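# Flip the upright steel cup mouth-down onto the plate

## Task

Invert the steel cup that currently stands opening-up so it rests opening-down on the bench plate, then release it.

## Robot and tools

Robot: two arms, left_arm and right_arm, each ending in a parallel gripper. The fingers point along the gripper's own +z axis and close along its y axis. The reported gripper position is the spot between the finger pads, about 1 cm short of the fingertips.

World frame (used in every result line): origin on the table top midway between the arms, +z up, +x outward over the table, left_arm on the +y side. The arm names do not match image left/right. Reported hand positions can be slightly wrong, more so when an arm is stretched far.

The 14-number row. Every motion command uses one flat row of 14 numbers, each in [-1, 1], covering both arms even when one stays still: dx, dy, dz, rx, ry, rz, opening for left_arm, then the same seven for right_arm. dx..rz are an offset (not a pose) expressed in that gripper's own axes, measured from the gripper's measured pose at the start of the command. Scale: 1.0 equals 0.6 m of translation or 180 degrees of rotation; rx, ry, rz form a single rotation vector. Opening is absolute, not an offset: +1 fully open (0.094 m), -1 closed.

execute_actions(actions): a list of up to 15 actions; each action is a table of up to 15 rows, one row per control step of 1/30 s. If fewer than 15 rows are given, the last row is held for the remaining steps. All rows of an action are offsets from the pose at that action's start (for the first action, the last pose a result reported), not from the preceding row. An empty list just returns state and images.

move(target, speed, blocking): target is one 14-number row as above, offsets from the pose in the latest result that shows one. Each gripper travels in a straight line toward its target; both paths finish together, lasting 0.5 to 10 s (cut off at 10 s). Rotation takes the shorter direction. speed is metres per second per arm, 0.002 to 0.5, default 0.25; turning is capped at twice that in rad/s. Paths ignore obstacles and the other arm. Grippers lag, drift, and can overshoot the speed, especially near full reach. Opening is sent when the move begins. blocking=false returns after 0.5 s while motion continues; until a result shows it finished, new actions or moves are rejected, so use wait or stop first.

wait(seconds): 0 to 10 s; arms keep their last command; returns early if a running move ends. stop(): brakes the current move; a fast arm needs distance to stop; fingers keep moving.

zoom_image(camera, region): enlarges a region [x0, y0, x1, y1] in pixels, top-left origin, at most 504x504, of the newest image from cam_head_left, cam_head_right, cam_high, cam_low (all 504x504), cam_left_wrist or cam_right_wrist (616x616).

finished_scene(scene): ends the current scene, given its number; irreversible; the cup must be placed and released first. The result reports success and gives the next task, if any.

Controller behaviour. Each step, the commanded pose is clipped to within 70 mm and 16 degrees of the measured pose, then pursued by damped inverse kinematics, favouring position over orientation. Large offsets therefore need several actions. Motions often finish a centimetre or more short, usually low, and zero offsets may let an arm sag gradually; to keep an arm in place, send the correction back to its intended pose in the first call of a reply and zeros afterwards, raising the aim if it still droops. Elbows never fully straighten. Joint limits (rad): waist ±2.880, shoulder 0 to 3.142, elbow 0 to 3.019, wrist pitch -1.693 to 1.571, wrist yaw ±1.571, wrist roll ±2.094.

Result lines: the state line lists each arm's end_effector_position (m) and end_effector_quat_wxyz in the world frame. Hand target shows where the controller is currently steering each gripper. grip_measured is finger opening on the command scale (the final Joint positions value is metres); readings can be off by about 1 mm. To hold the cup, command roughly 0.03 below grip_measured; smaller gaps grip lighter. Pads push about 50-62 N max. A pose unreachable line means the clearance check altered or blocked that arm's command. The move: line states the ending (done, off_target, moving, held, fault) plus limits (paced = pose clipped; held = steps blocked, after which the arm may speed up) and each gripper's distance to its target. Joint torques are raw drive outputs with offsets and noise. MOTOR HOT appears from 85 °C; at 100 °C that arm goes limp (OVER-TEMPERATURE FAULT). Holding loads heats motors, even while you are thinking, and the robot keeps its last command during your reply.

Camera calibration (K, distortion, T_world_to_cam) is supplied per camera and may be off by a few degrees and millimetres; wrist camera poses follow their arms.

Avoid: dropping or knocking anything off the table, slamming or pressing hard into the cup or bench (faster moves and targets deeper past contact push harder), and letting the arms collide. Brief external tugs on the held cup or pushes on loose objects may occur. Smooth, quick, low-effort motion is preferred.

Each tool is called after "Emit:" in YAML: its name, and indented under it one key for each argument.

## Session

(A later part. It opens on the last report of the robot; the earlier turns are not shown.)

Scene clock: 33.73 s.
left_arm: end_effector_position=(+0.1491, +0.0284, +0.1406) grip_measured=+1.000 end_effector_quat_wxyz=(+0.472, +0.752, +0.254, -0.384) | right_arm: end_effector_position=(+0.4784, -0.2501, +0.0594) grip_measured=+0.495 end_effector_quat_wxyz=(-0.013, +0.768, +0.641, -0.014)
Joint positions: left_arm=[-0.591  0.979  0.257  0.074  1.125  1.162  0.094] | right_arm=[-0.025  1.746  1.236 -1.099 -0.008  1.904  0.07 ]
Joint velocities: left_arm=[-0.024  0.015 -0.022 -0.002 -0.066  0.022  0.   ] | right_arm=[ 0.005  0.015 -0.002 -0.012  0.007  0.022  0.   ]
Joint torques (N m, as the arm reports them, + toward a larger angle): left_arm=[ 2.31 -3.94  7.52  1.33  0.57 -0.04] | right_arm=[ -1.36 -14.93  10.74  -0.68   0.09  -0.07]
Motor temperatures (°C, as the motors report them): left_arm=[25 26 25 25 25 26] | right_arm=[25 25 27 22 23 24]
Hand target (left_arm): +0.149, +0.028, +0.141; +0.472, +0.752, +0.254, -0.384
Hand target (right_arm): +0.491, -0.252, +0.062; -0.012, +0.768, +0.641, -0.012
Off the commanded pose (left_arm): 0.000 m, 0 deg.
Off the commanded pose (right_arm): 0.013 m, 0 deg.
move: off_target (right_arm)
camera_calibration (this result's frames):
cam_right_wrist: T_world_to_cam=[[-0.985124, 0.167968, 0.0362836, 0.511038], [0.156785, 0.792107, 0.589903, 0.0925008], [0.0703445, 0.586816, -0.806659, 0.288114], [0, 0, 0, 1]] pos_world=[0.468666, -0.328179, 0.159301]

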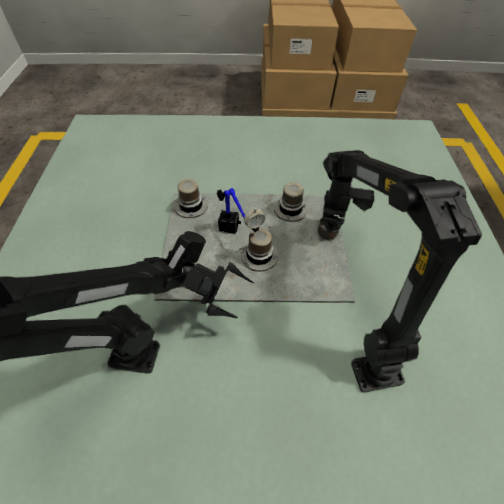

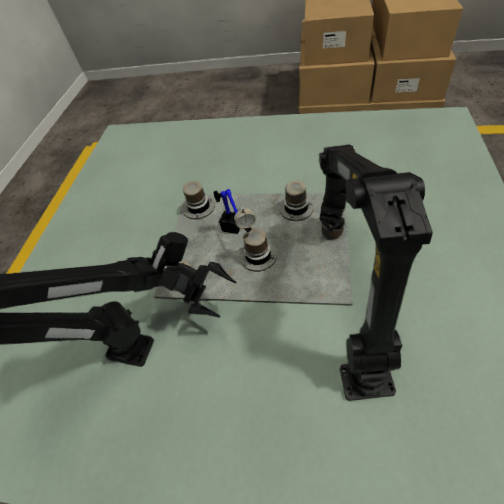

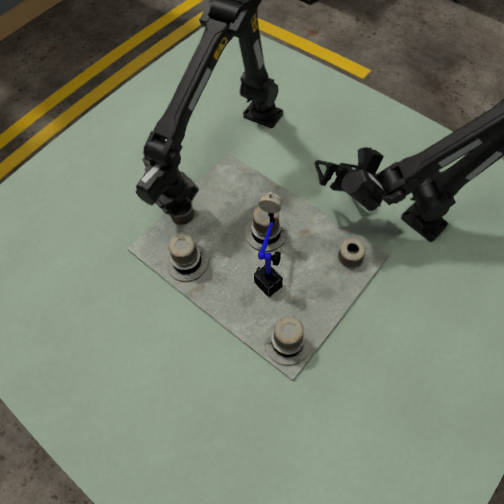

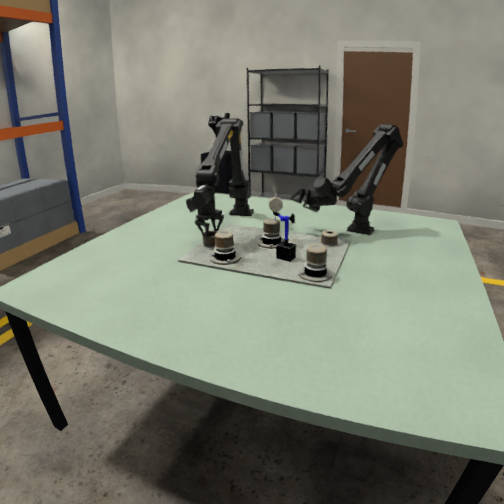

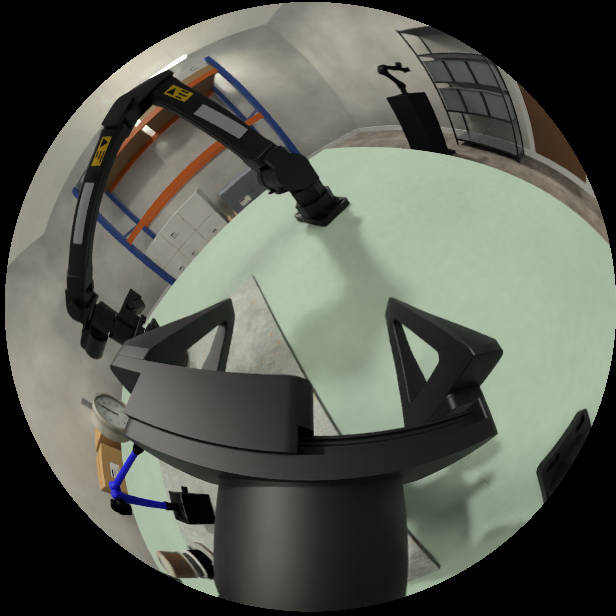

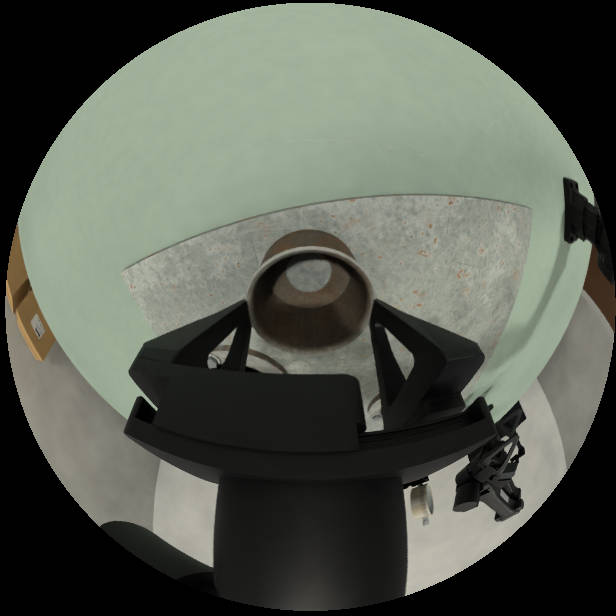

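Shallow grip; regrip a bit lower.

Emit:
move:
  target: [0,0,0,0,0,0,1,0,0,0,0,0,0,0.9]

Emit:
move:
  target: [0,0,0,0,0,0,1,0,0,0.035,0,0,0,0.9]
  speed: 0.05

Emit:
move:
  target: [0,0,0,0,0,0,1,0,0,0,0,0,0,0.42]

Emit:
move:
  target: [0,0,0,0,0,0,1,0.1,-0.2,-0.4,0,0,0,0.42]

Emit:
move:
  target: [0,0,0,0,0,0,1,0.15,0,0,0,0.46,0,0.42]

Scene clock: 37.83 s.
left_arm: end_effector_position=(+0.1491, +0.0284, +0.1406) grip_measured=+1.000 end_effector_quat_wxyz=(+0.472, +0.752, +0.254, -0.384) | right_arm: end_effector_position=(+0.4784, -0.2501, +0.0594) grip_measured=+0.898 end_effector_quat_wxyz=(-0.013, +0.768, +0.641, -0.014)
Joint positions: left_arm=[-0.591  0.979  0.257  0.074  1.125  1.162  0.094] | right_arm=[-0.025  1.746  1.236 -1.099 -0.008  1.904  0.089]
Joint velocities: left_arm=[-0.015 -0.005  0.027  0.002  0.037  0.051  0.   ] | right_arm=[-0.015 -0.015  0.017  0.002  0.022  0.007 -0.   ]
Joint torques (N m, as the arm reports them, + toward a larger angle): left_arm=[ 2.34 -3.95  7.52  1.33  0.57 -0.04] | right_arm=[ -0.78 -16.63   7.78  -0.12   0.09   0.  ]
Motor temperatures (°C, as the motors report them): left_arm=[25 26 25 25 25 26] | right_arm=[25 25 27 22 23 24]
Hand target (left_arm): +0.149, +0.028, +0.141; +0.472, +0.752, +0.254, -0.384
Hand target (right_arm): +0.478, -0.250, +0.059; -0.013, +0.768, +0.641, -0.014
Off the commanded pose (left_arm): 0.000 m, 0 deg.
Off the commanded pose (right_arm): 0.000 m, 0 deg.
move: done
camera_calibration (this result's frames):
cam_right_wrist: T_world_to_cam=[[-0.985124, 0.167968, 0.0362836, 0.511038], [0.156785, 0.792107, 0.589903, 0.0925008], [0.0703445, 0.586816, -0.806659, 0.288114], [0, 0, 0, 1]] pos_world=[0.468666, -0.328179, 0.159301]

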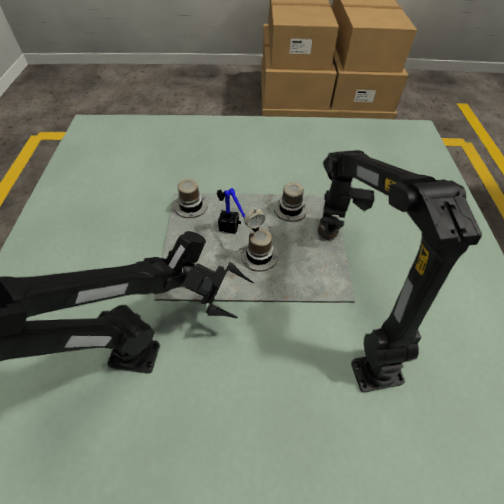

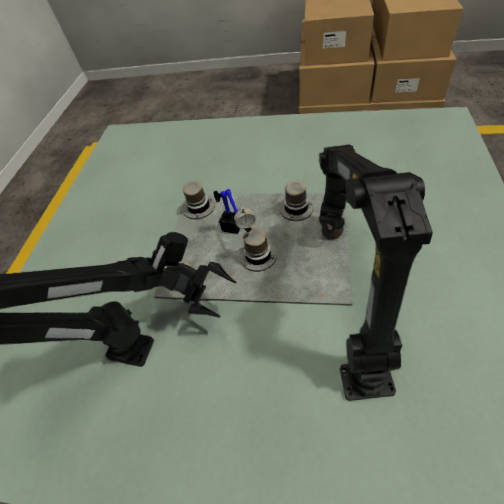

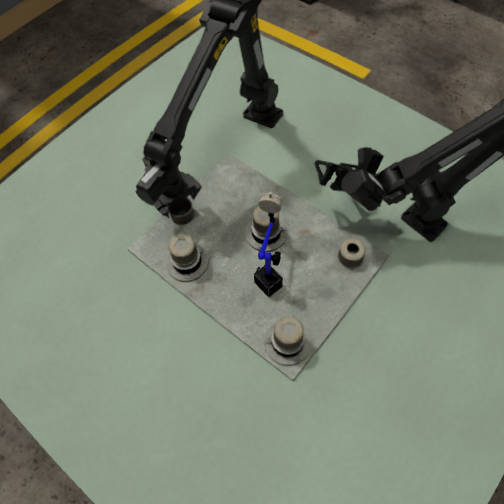

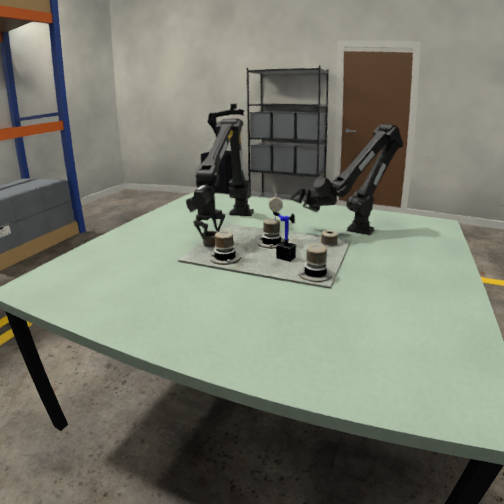

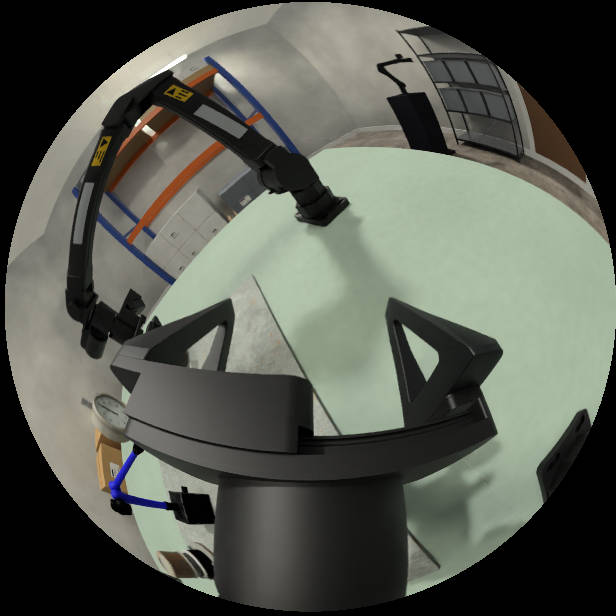

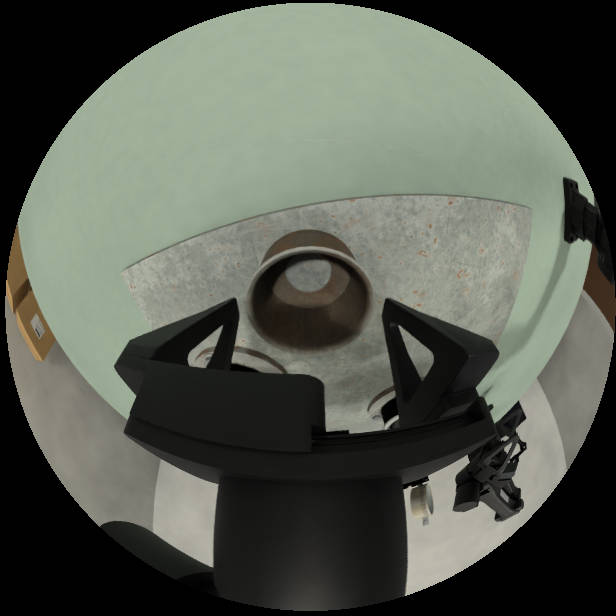

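Scene clock: 38.53 s.
left_arm: end_effector_position=(+0.1491, +0.0284, +0.1406) grip_measured=+1.000 end_effector_quat_wxyz=(+0.472, +0.752, +0.254, -0.384) | right_arm: end_effector_position=(+0.4778, -0.2502, +0.0508) grip_measured=+0.898 end_effector_quat_wxyz=(-0.009, +0.768, +0.641, -0.007)
Joint positions: left_arm=[-0.591  0.979  0.257  0.074  1.125  1.162  0.094] | right_arm=[-0.025  1.746  1.211 -1.056 -0.008  1.904  0.089]
Joint velocities: left_arm=[ 0.005 -0.005  0.012 -0.002  0.007 -0.037  0.   ] | right_arm=[-0.015 -0.005 -0.002  0.032  0.037 -0.022  0.   ]
Joint torques (N m, as the arm reports them, + toward a larger angle): left_arm=[ 2.32 -3.99  7.52  1.32  0.57 -0.05] | right_arm=[ -0.84 -14.36   7.59   0.3    0.09  -0.01]
Motor temperatures (°C, as the motors report them): left_arm=[25 26 25 25 25 26] | right_arm=[25 25 27 22 23 24]
Hand target (left_arm): +0.149, +0.028, +0.141; +0.472, +0.752, +0.254, -0.384
Hand target (right_arm): +0.477, -0.250, +0.039; -0.013, +0.768, +0.641, -0.014
Off the commanded pose (left_arm): 0.000 m, 0 deg.
Off the commanded pose (right_arm): 0.012 m, 1 deg.
move: off_target (right_arm)
camera_calibration (this result's frames):
cam_right_wrist: T_world_to_cam=[[-0.985602, 0.167894, 0.0200087, 0.511765], [0.146738, 0.790551, 0.594557, 0.101922], [0.0840048, 0.588932, -0.803805, 0.275149], [0, 0, 0, 1]] pos_world=[0.466327, -0.328541, 0.150328]

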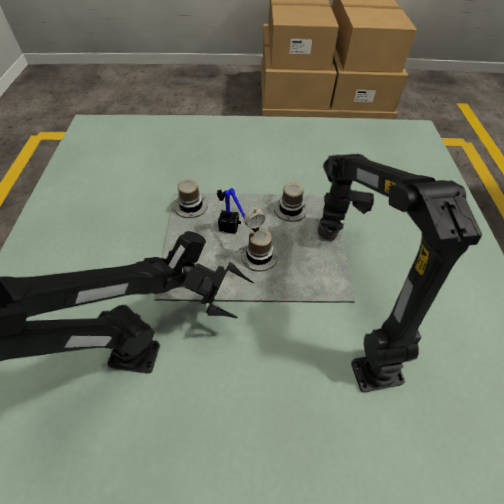

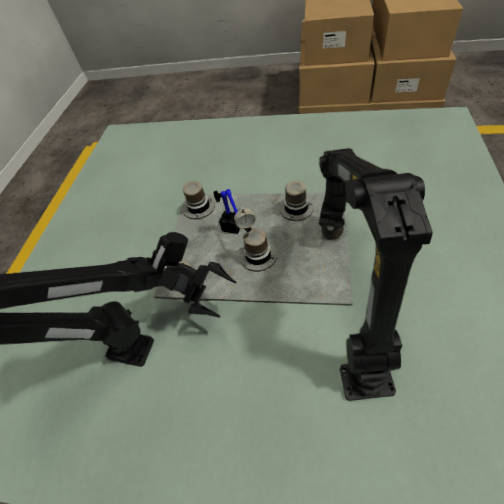

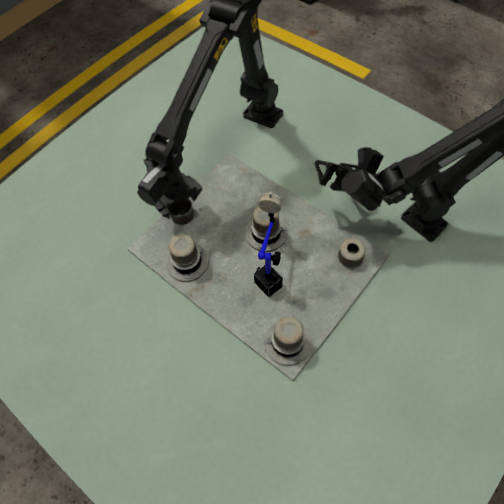

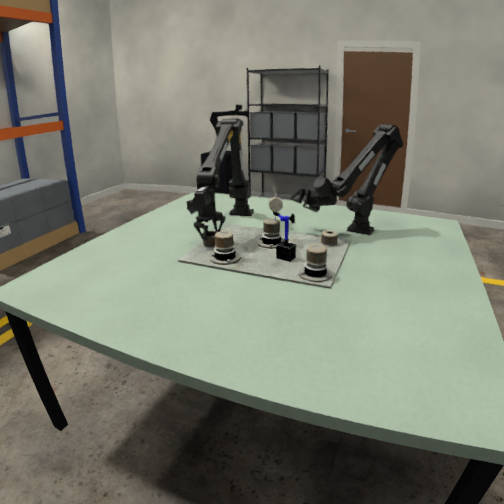

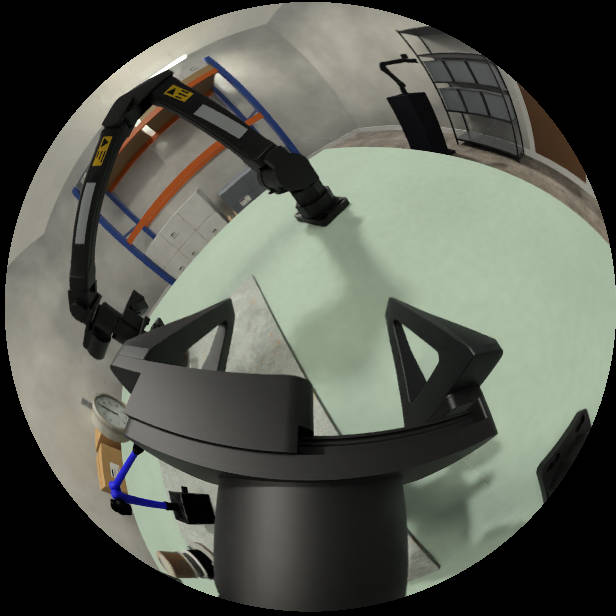

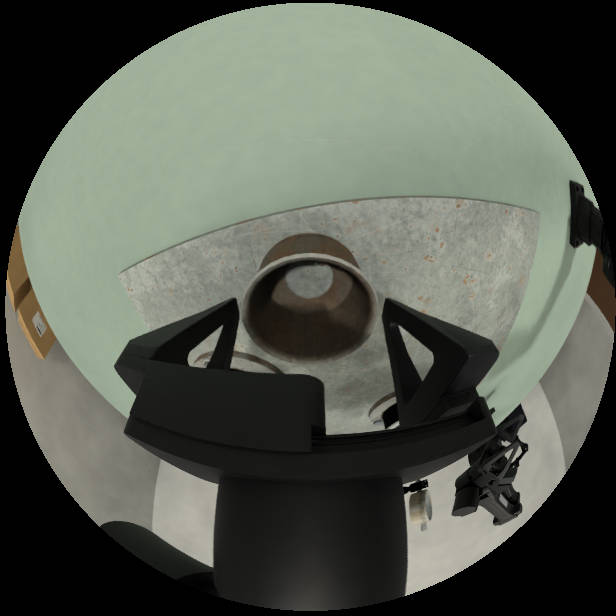

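Scene clock: 39.03 s.
left_arm: end_effector_position=(+0.1491, +0.0284, +0.1406) grip_measured=+1.000 end_effector_quat_wxyz=(+0.472, +0.752, +0.254, -0.384) | right_arm: end_effector_position=(+0.4778, -0.2502, +0.0508) grip_measured=+0.496 end_effector_quat_wxyz=(-0.009, +0.768, +0.641, -0.007)
Joint positions: left_arm=[-0.591  0.979  0.257  0.074  1.125  1.162  0.094] | right_arm=[-0.025  1.746  1.211 -1.056 -0.008  1.904  0.07 ]
Joint velocities: left_arm=[ 0.015  0.024 -0.002  0.017 -0.007  0.007  0.   ] | right_arm=[-0.005  0.005  0.002 -0.002 -0.037 -0.007 -0.001]
Joint torques (N m, as the arm reports them, + toward a larger angle): left_arm=[ 2.31 -3.98  7.52  1.32  0.57 -0.04] | right_arm=[ -0.86 -16.84   7.68  -0.08   0.08  -0.01]
Motor temperatures (°C, as the motors report them): left_arm=[25 26 25 25 25 26] | right_arm=[25 25 27 22 23 24]
Hand target (left_arm): +0.149, +0.028, +0.141; +0.472, +0.752, +0.254, -0.384
Hand target (right_arm): +0.478, -0.250, +0.051; -0.009, +0.768, +0.641, -0.007
Off the commanded pose (left_arm): 0.000 m, 0 deg.
Off the commanded pose (right_arm): 0.000 m, 0 deg.
move: done
camera_calibration (this result's frames):
cam_right_wrist: T_world_to_cam=[[-0.985602, 0.167894, 0.0200087, 0.511765], [0.146738, 0.790551, 0.594557, 0.101922], [0.0840048, 0.588932, -0.803805, 0.275149], [0, 0, 0, 1]] pos_world=[0.466327, -0.328541, 0.150328]

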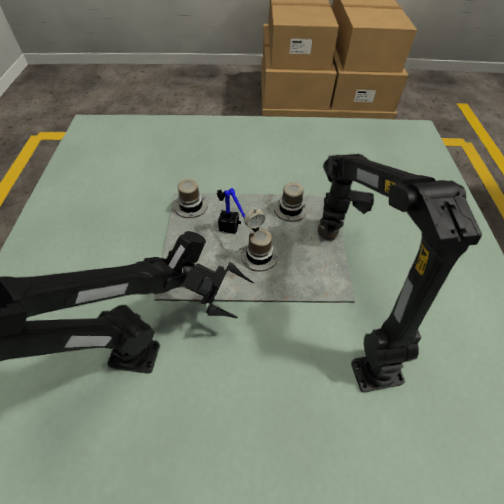

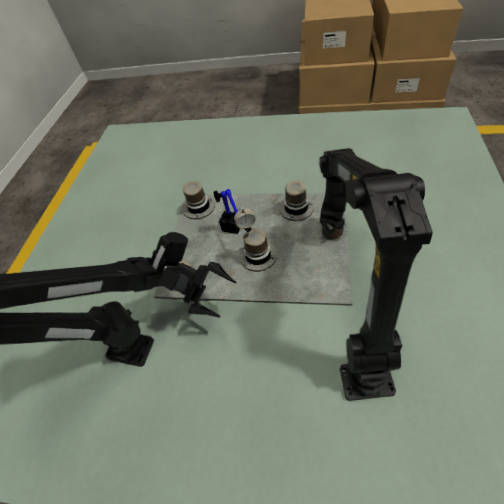

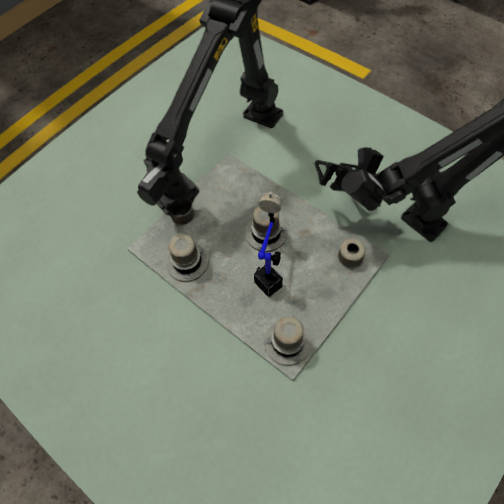

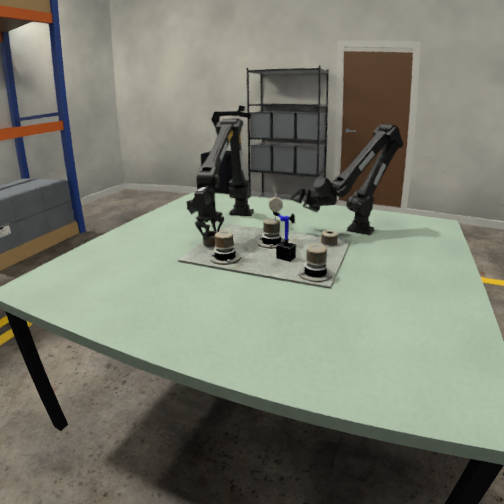

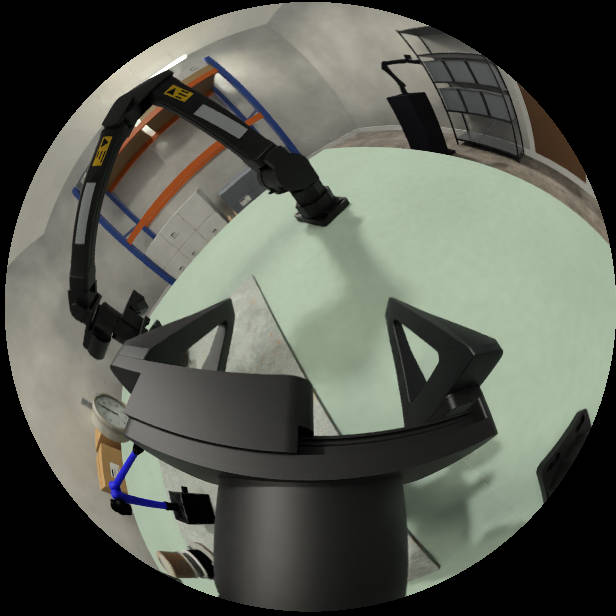

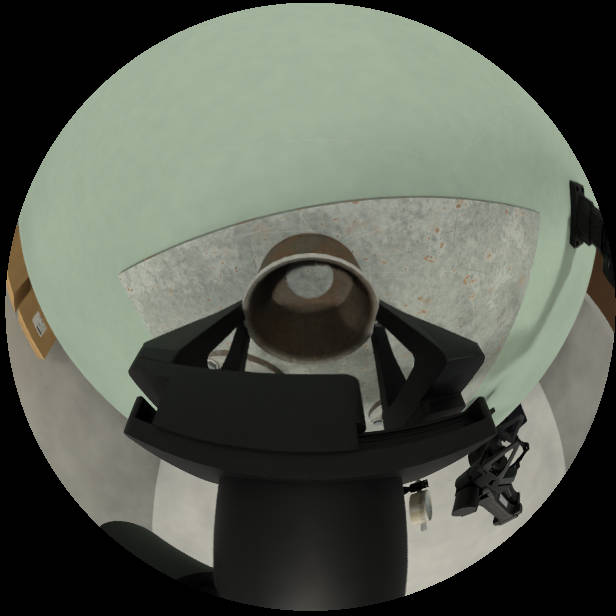

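Scene clock: 40.57 s.
left_arm: end_effector_position=(+0.1491, +0.0284, +0.1406) grip_measured=+1.000 end_effector_quat_wxyz=(+0.472, +0.752, +0.254, -0.384) | right_arm: end_effector_position=(+0.3685, -0.1745, +0.2714) grip_measured=+0.496 end_effector_quat_wxyz=(-0.024, +0.747, +0.663, -0.025)
Joint positions: left_arm=[-0.591  0.979  0.257  0.074  1.125  1.162  0.094] | right_arm=[ 0.201  1.405  1.409 -1.638 -0.029  2.069  0.07 ]
Joint velocities: left_arm=[-0.015 -0.005 -0.017  0.007  0.022 -0.066  0.   ] | right_arm=[-0.005  0.015 -0.002  0.012 -0.066  0.007 -0.   ]
Joint torques (N m, as the arm reports them, + toward a larger angle): left_arm=[ 2.34 -3.96  7.51  1.33  0.57 -0.04] | right_arm=[ -0.53 -12.97  12.4   -0.59   0.03   0.12]
Motor temperatures (°C, as the motors report them): left_arm=[25 26 25 25 25 26] | right_arm=[25 25 27 22 23 24]
Hand target (left_arm): +0.149, +0.028, +0.141; +0.472, +0.752, +0.254, -0.384
Hand target (right_arm): +0.376, -0.171, +0.291; -0.017, +0.753, +0.658, -0.004
Off the commanded pose (left_arm): 0.000 m, 0 deg.
Off the commanded pose (right_arm): 0.024 m, 4 deg.
joint sent to its limit (right arm) — the command would take joint 6 (wrist roll) past its upper limit, so that joint was sent only as far as its limit.
move: off_target (right_arm)
camera_calibration (this result's frames):
cam_right_wrist: T_world_to_cam=[[-0.991941, 0.107823, 0.0665415, 0.366184], [0.126274, 0.798083, 0.589167, -0.0627032], [0.0104203, 0.592821, -0.805267, 0.445289], [0, 0, 0, 1]] pos_world=[0.366511, -0.253418, 0.371153]

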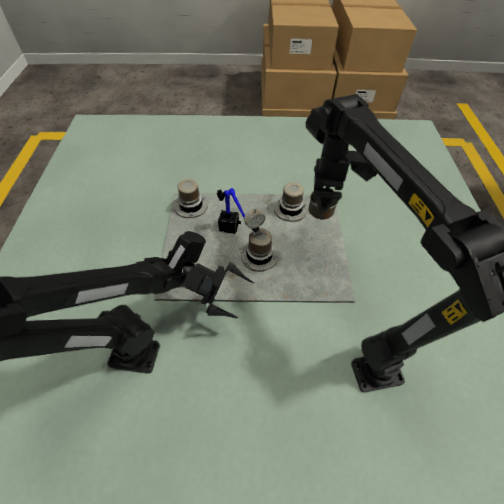

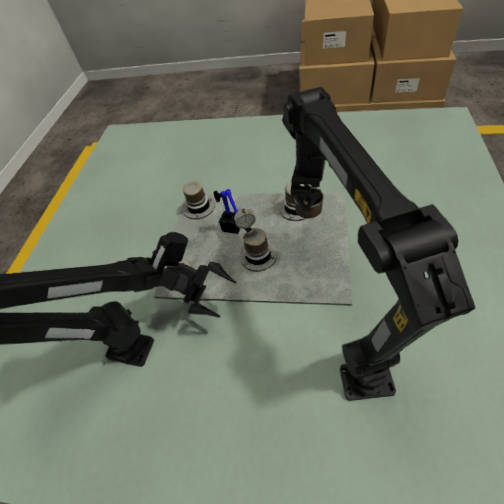

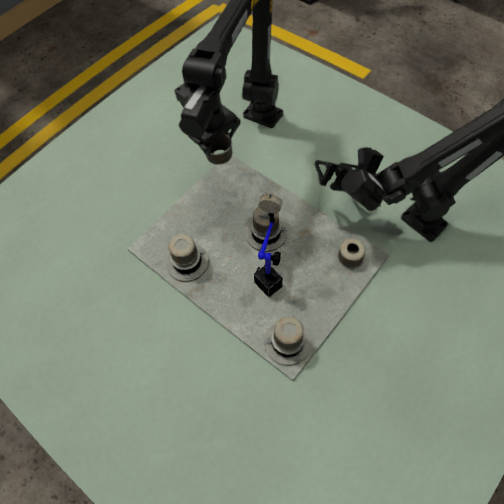

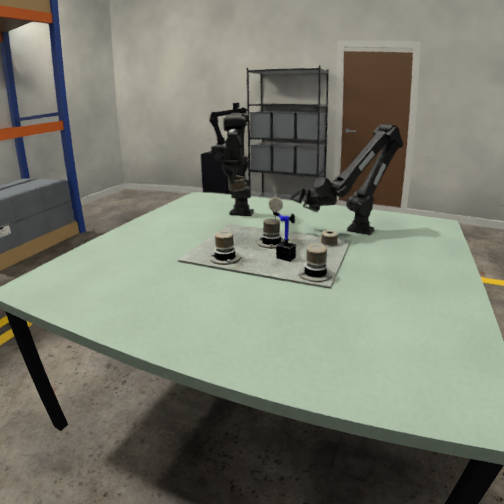

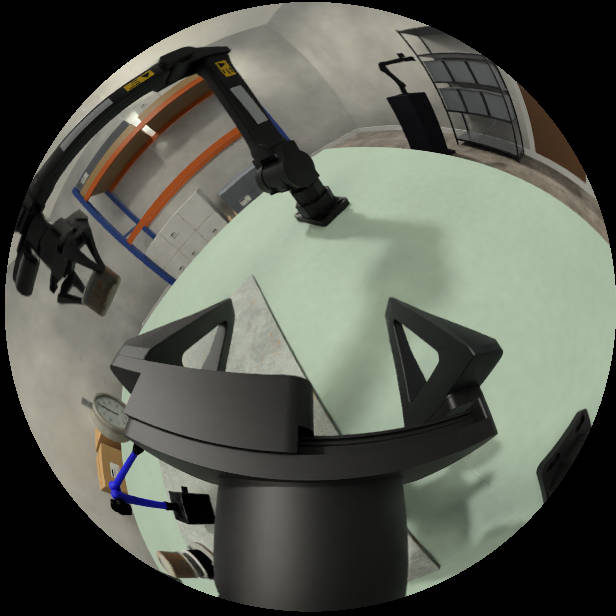

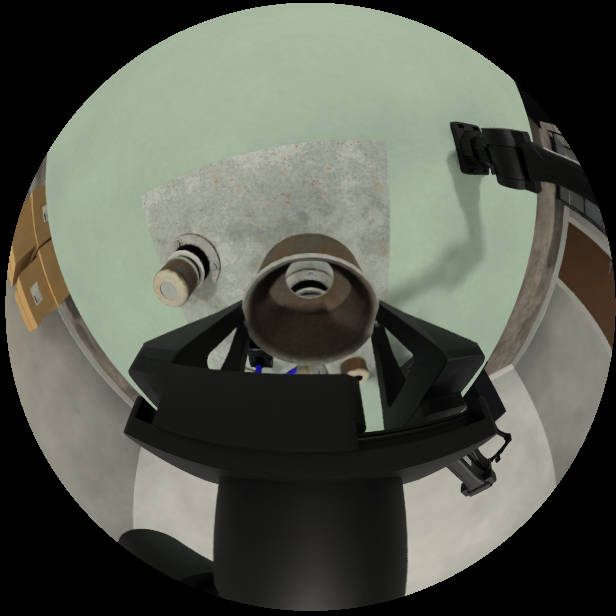

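Scene clock: 43.83 s.
left_arm: end_effector_position=(+0.1491, +0.0284, +0.1406) grip_measured=+1.000 end_effector_quat_wxyz=(+0.472, +0.752, +0.254, -0.384) | right_arm: end_effector_position=(+0.3761, -0.0871, +0.2682) grip_measured=+0.496 end_effector_quat_wxyz=(-0.470, +0.541, +0.559, +0.416)
Joint positions: left_arm=[-0.591  0.979  0.257  0.074  1.125  1.162  0.094] | right_arm=[ 0.002  1.347  0.963 -0.743 -1.335  2.07   0.07 ]
Joint velocities: left_arm=[ 0.015 -0.005 -0.007  0.017 -0.022 -0.051  0.   ] | right_arm=[ 0.005 -0.015  0.017  0.012 -0.037 -0.022  0.001]
Joint torques (N m, as the arm reports them, + toward a larger angle): left_arm=[ 2.33 -3.98  7.51  1.32  0.57 -0.04] | right_arm=[ -0.74 -10.3    9.68   1.23  -1.19   0.13]
Motor temperatures (°C, as the motors report them): left_arm=[25 26 25 25 25 26] | right_arm=[25 25 27 22 23 24]
Hand target (left_arm): +0.149, +0.028, +0.141; +0.472, +0.752, +0.254, -0.384
Hand target (right_arm): +0.380, -0.085, +0.271; -0.475, +0.538, +0.557, +0.418
Off the commanded pose (left_arm): 0.000 m, 0 deg.
Off the commanded pose (right_arm): 0.005 m, 12 deg.
joint sent to its limit (right arm) — the command would take joint 6 (wrist roll) past its upper limit, so that joint was sent only as far as its limit.
move: off_target (right_arm)
camera_calibration (this result's frames):
cam_right_wrist: T_world_to_cam=[[-0.997138, -0.0680919, 0.0328395, 0.360152], [0.0578188, -0.407067, 0.911566, -0.29721], [-0.0487024, 0.910857, 0.409839, 0.114874], [0, 0, 0, 1]] pos_world=[0.381901, -0.201095, 0.212019]

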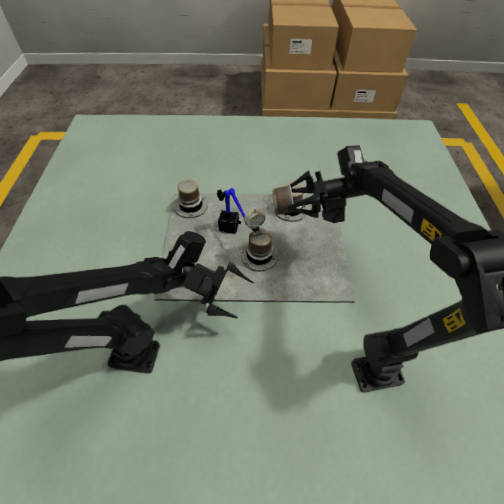

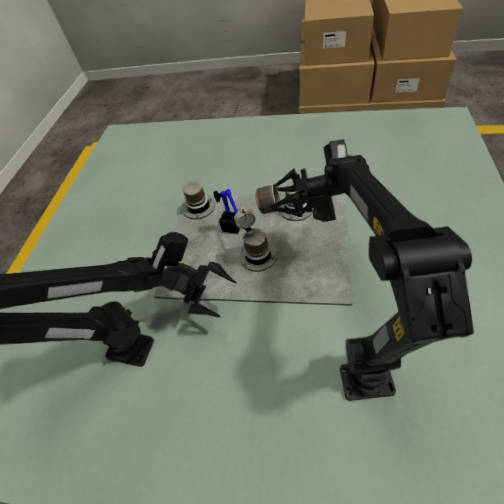

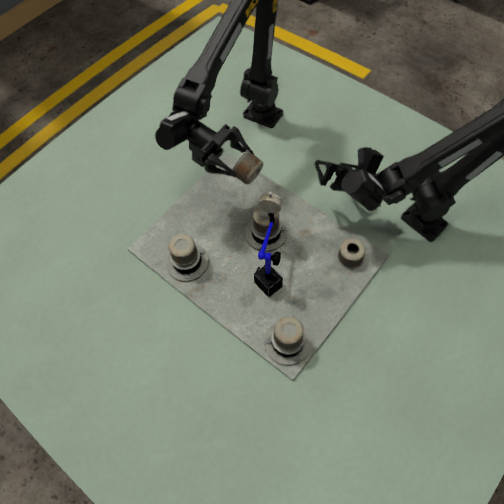

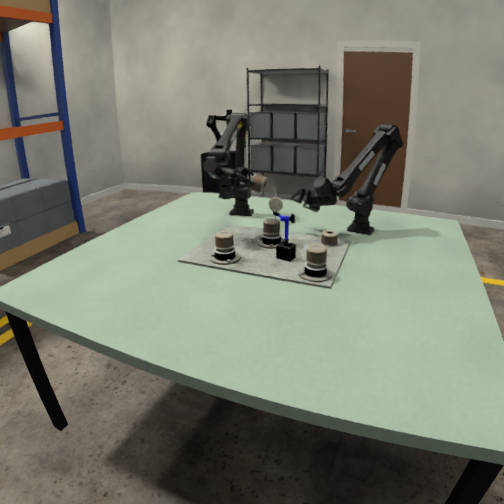

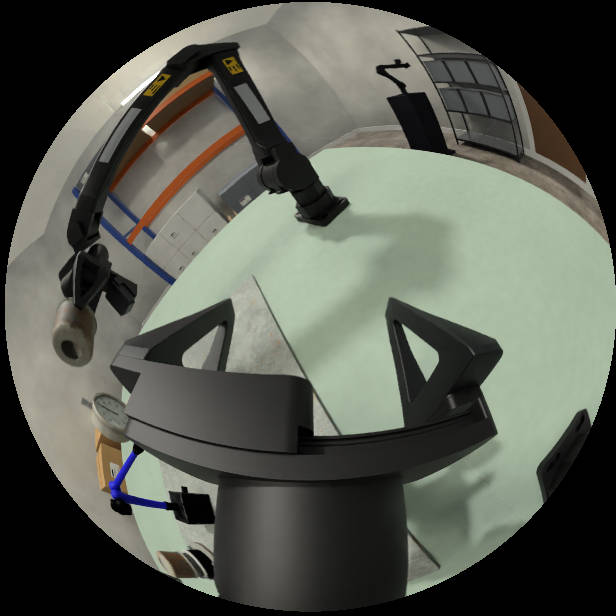

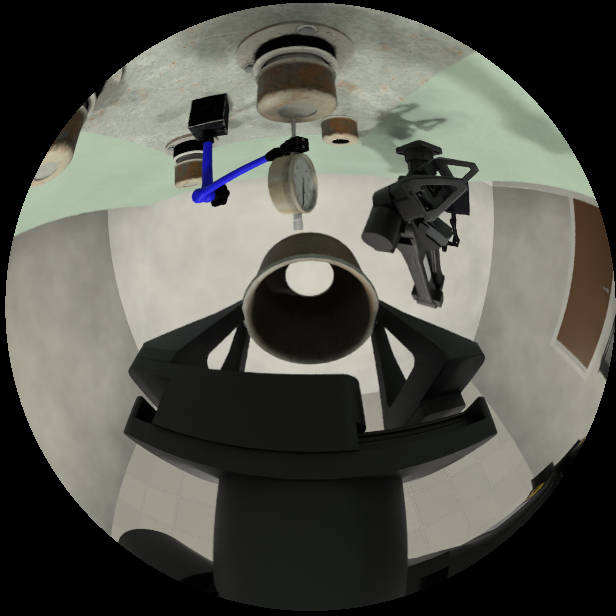

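Emit:
move:
  target: [-0.177,0.09,-0.1,-0.134,-0.049,-0.191,1,0,0,0,0,0,0,0.42]

Emit:
move:
  target: [0,0.375,0.03,0,0,0,1,0,0,0,0,0,0,0.42]

Scene clock: 57.20 s.
left_arm: end_effector_position=(+0.1503, +0.0600, +0.2623) grip_measured=+1.000 end_effector_quat_wxyz=(+0.499, +0.498, +0.505, -0.498) | right_arm: end_effector_position=(+0.3742, -0.0878, +0.2632) grip_measured=+0.496 end_effector_quat_wxyz=(-0.470, +0.546, +0.558, +0.412)
Joint positions: left_arm=[-0.609  0.324  0.19   0.124  0.823  0.001  0.094] | right_arm=[ 0.002  1.347  0.953 -0.743 -1.328  2.07   0.07 ]
Joint velocities: left_arm=[-0.005 -0.015  0.002 -0.017 -0.022 -0.051  0.   ] | right_arm=[-0.005 -0.005  0.007 -0.002 -0.051  0.037  0.   ]
Joint torques (N m, as the arm reports them, + toward a larger angle): left_arm=[ 1.41  0.59 11.42  1.37 -0.05 -0.06] | right_arm=[ -0.85 -11.22   9.61   0.59  -1.02   0.  ]
Motor temperatures (°C, as the motors report them): left_arm=[25 26 25 25 25 26] | right_arm=[25 25 27 22 24 24]
Hand target (left_arm): +0.148, +0.059, +0.273; +0.501, +0.498, +0.500, -0.502
Hand target (right_arm): +0.376, -0.087, +0.268; -0.470, +0.541, +0.559, +0.416
Off the commanded pose (left_arm): 0.009 m, 1 deg.
Off the commanded pose (right_arm): 0.005 m, 1 deg.
move: done
camera_calibration (this result's frames):
cam_left_wrist: T_world_to_cam=[[-0.999966, -0.00582759, 0.00578321, 0.149036], [-0.00811166, 0.592491, -0.805536, 0.183953], [0.00126784, -0.805556, -0.592518, 0.329116], [0, 0, 0, 1]] pos_world=[0.150106, 0.156999, 0.342326]
cam_right_wrist: T_world_to_cam=[[-0.997009, -0.064894, 0.0419783, 0.356204], [0.0645304, -0.400032, 0.914226, -0.295372], [-0.0425352, 0.914201, 0.403023, 0.117196], [0, 0, 0, 1]] pos_world=[0.379184, -0.202184, 0.207851]

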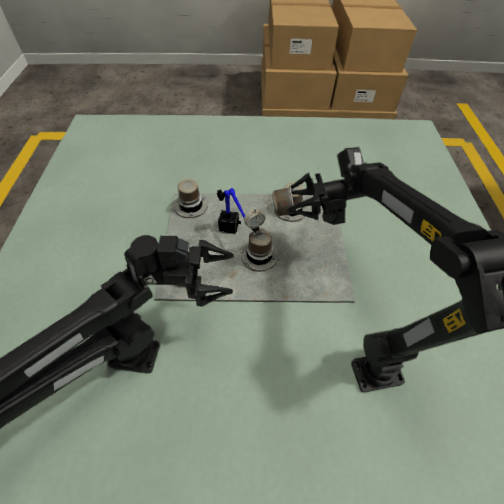

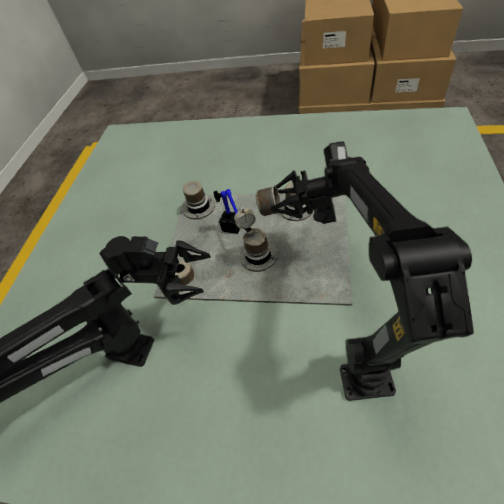

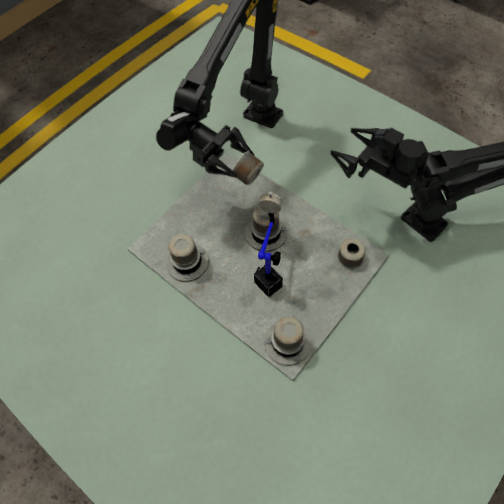

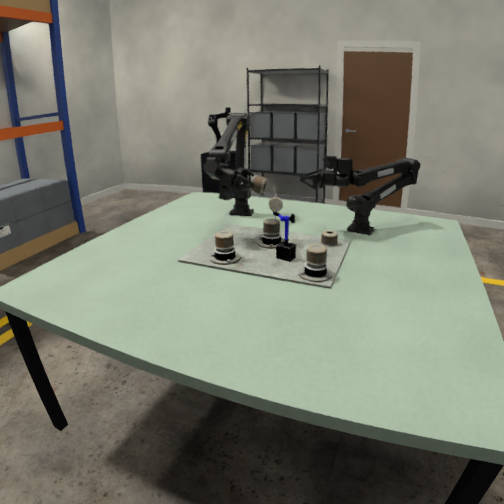

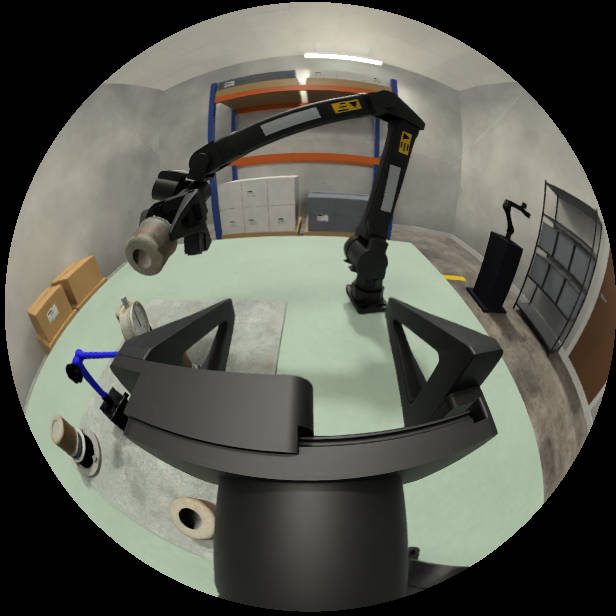

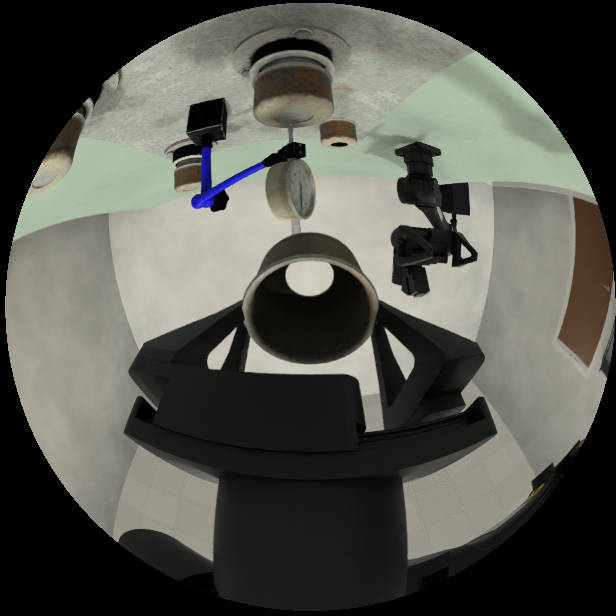

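Scene clock: 58.53 s.
left_arm: end_effector_position=(+0.3652, +0.0450, +0.2404) grip_measured=+1.000 end_effector_quat_wxyz=(+0.483, +0.493, +0.520, -0.503) | right_arm: end_effector_position=(+0.3722, -0.0884, +0.2582) grip_measured=+0.496 end_effector_quat_wxyz=(-0.470, +0.550, +0.557, +0.408)
Joint positions: left_arm=[-0.197  1.291  0.535  0.675  1.237  0.03   0.094] | right_arm=[ 0.002  1.347  0.943 -0.743 -1.321  2.07   0.07 ]
Joint velocities: left_arm=[-0.005 -0.015  0.017 -0.002  0.022  0.007  0.   ] | right_arm=[-0.005 -0.005 -0.022  0.007 -0.081  0.022 -0.   ]
Joint torques (N m, as the arm reports them, + toward a larger angle): left_arm=[ 2.64 -8.92 10.36  2.17  0.28 -0.08] | right_arm=[ -0.85 -11.12   9.56   0.58  -1.02   0.  ]
Motor temperatures (°C, as the motors report them): left_arm=[25 26 26 25 25 26] | right_arm=[25 25 27 22 24 24]
Hand target (left_arm): +0.376, +0.043, +0.257; +0.498, +0.499, +0.506, -0.497
Hand target (right_arm): +0.374, -0.088, +0.263; -0.470, +0.546, +0.558, +0.412
Off the commanded pose (left_arm): 0.023 m, 3 deg.
Off the commanded pose (right_arm): 0.005 m, 1 deg.
move: off_target (left_arm)
camera_calibration (this result's frames):
cam_left_wrist: T_world_to_cam=[[-0.998931, -0.00410283, 0.0460406, 0.353807], [-0.0390461, 0.607976, -0.792995, 0.184543], [-0.024738, -0.793945, -0.607486, 0.316317], [0, 0, 0, 1]] pos_world=[0.36846, 0.140392, 0.32221]
cam_right_wrist: T_world_to_cam=[[-0.996787, -0.0616849, 0.0510869, 0.352266], [0.0713049, -0.392967, 0.916784, -0.293485], [-0.0364763, 0.917481, 0.396103, 0.119548], [0, 0, 0, 1]] pos_world=[0.376422, -0.203283, 0.203713]

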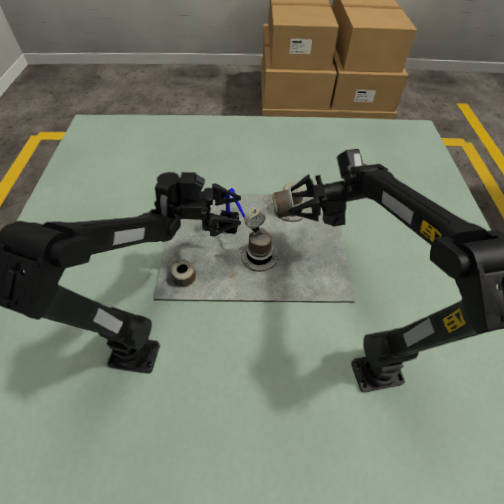

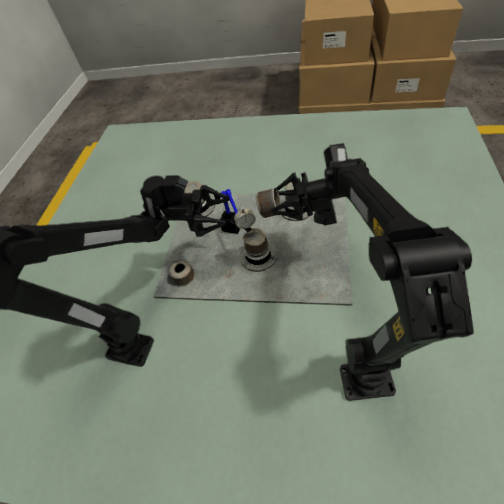

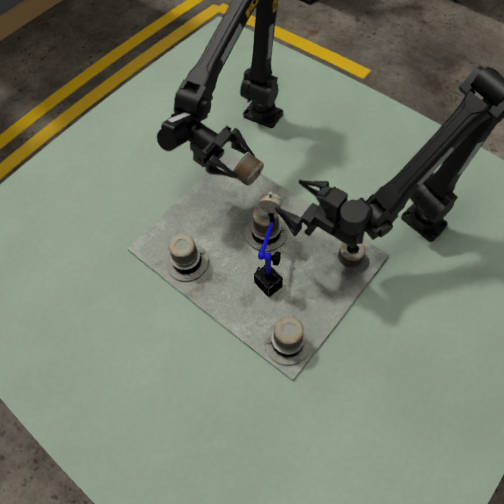

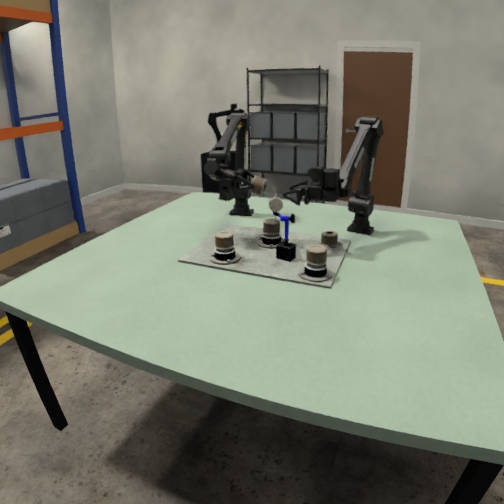

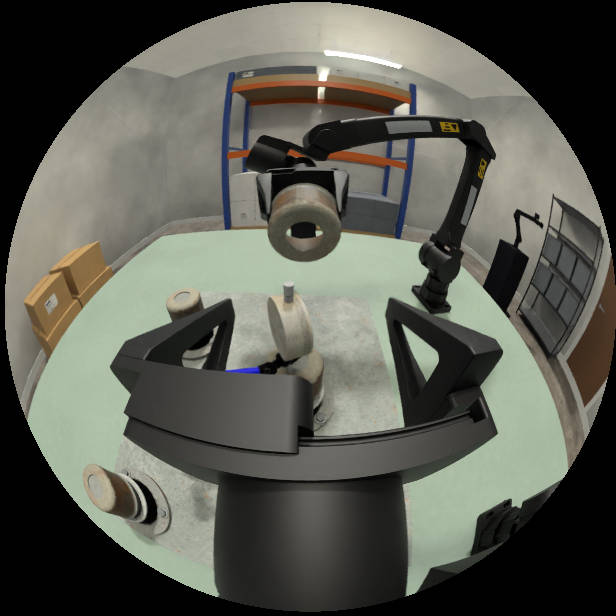

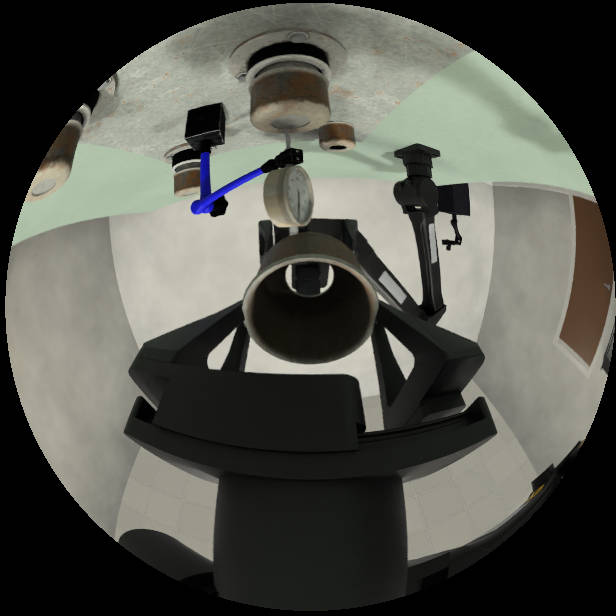

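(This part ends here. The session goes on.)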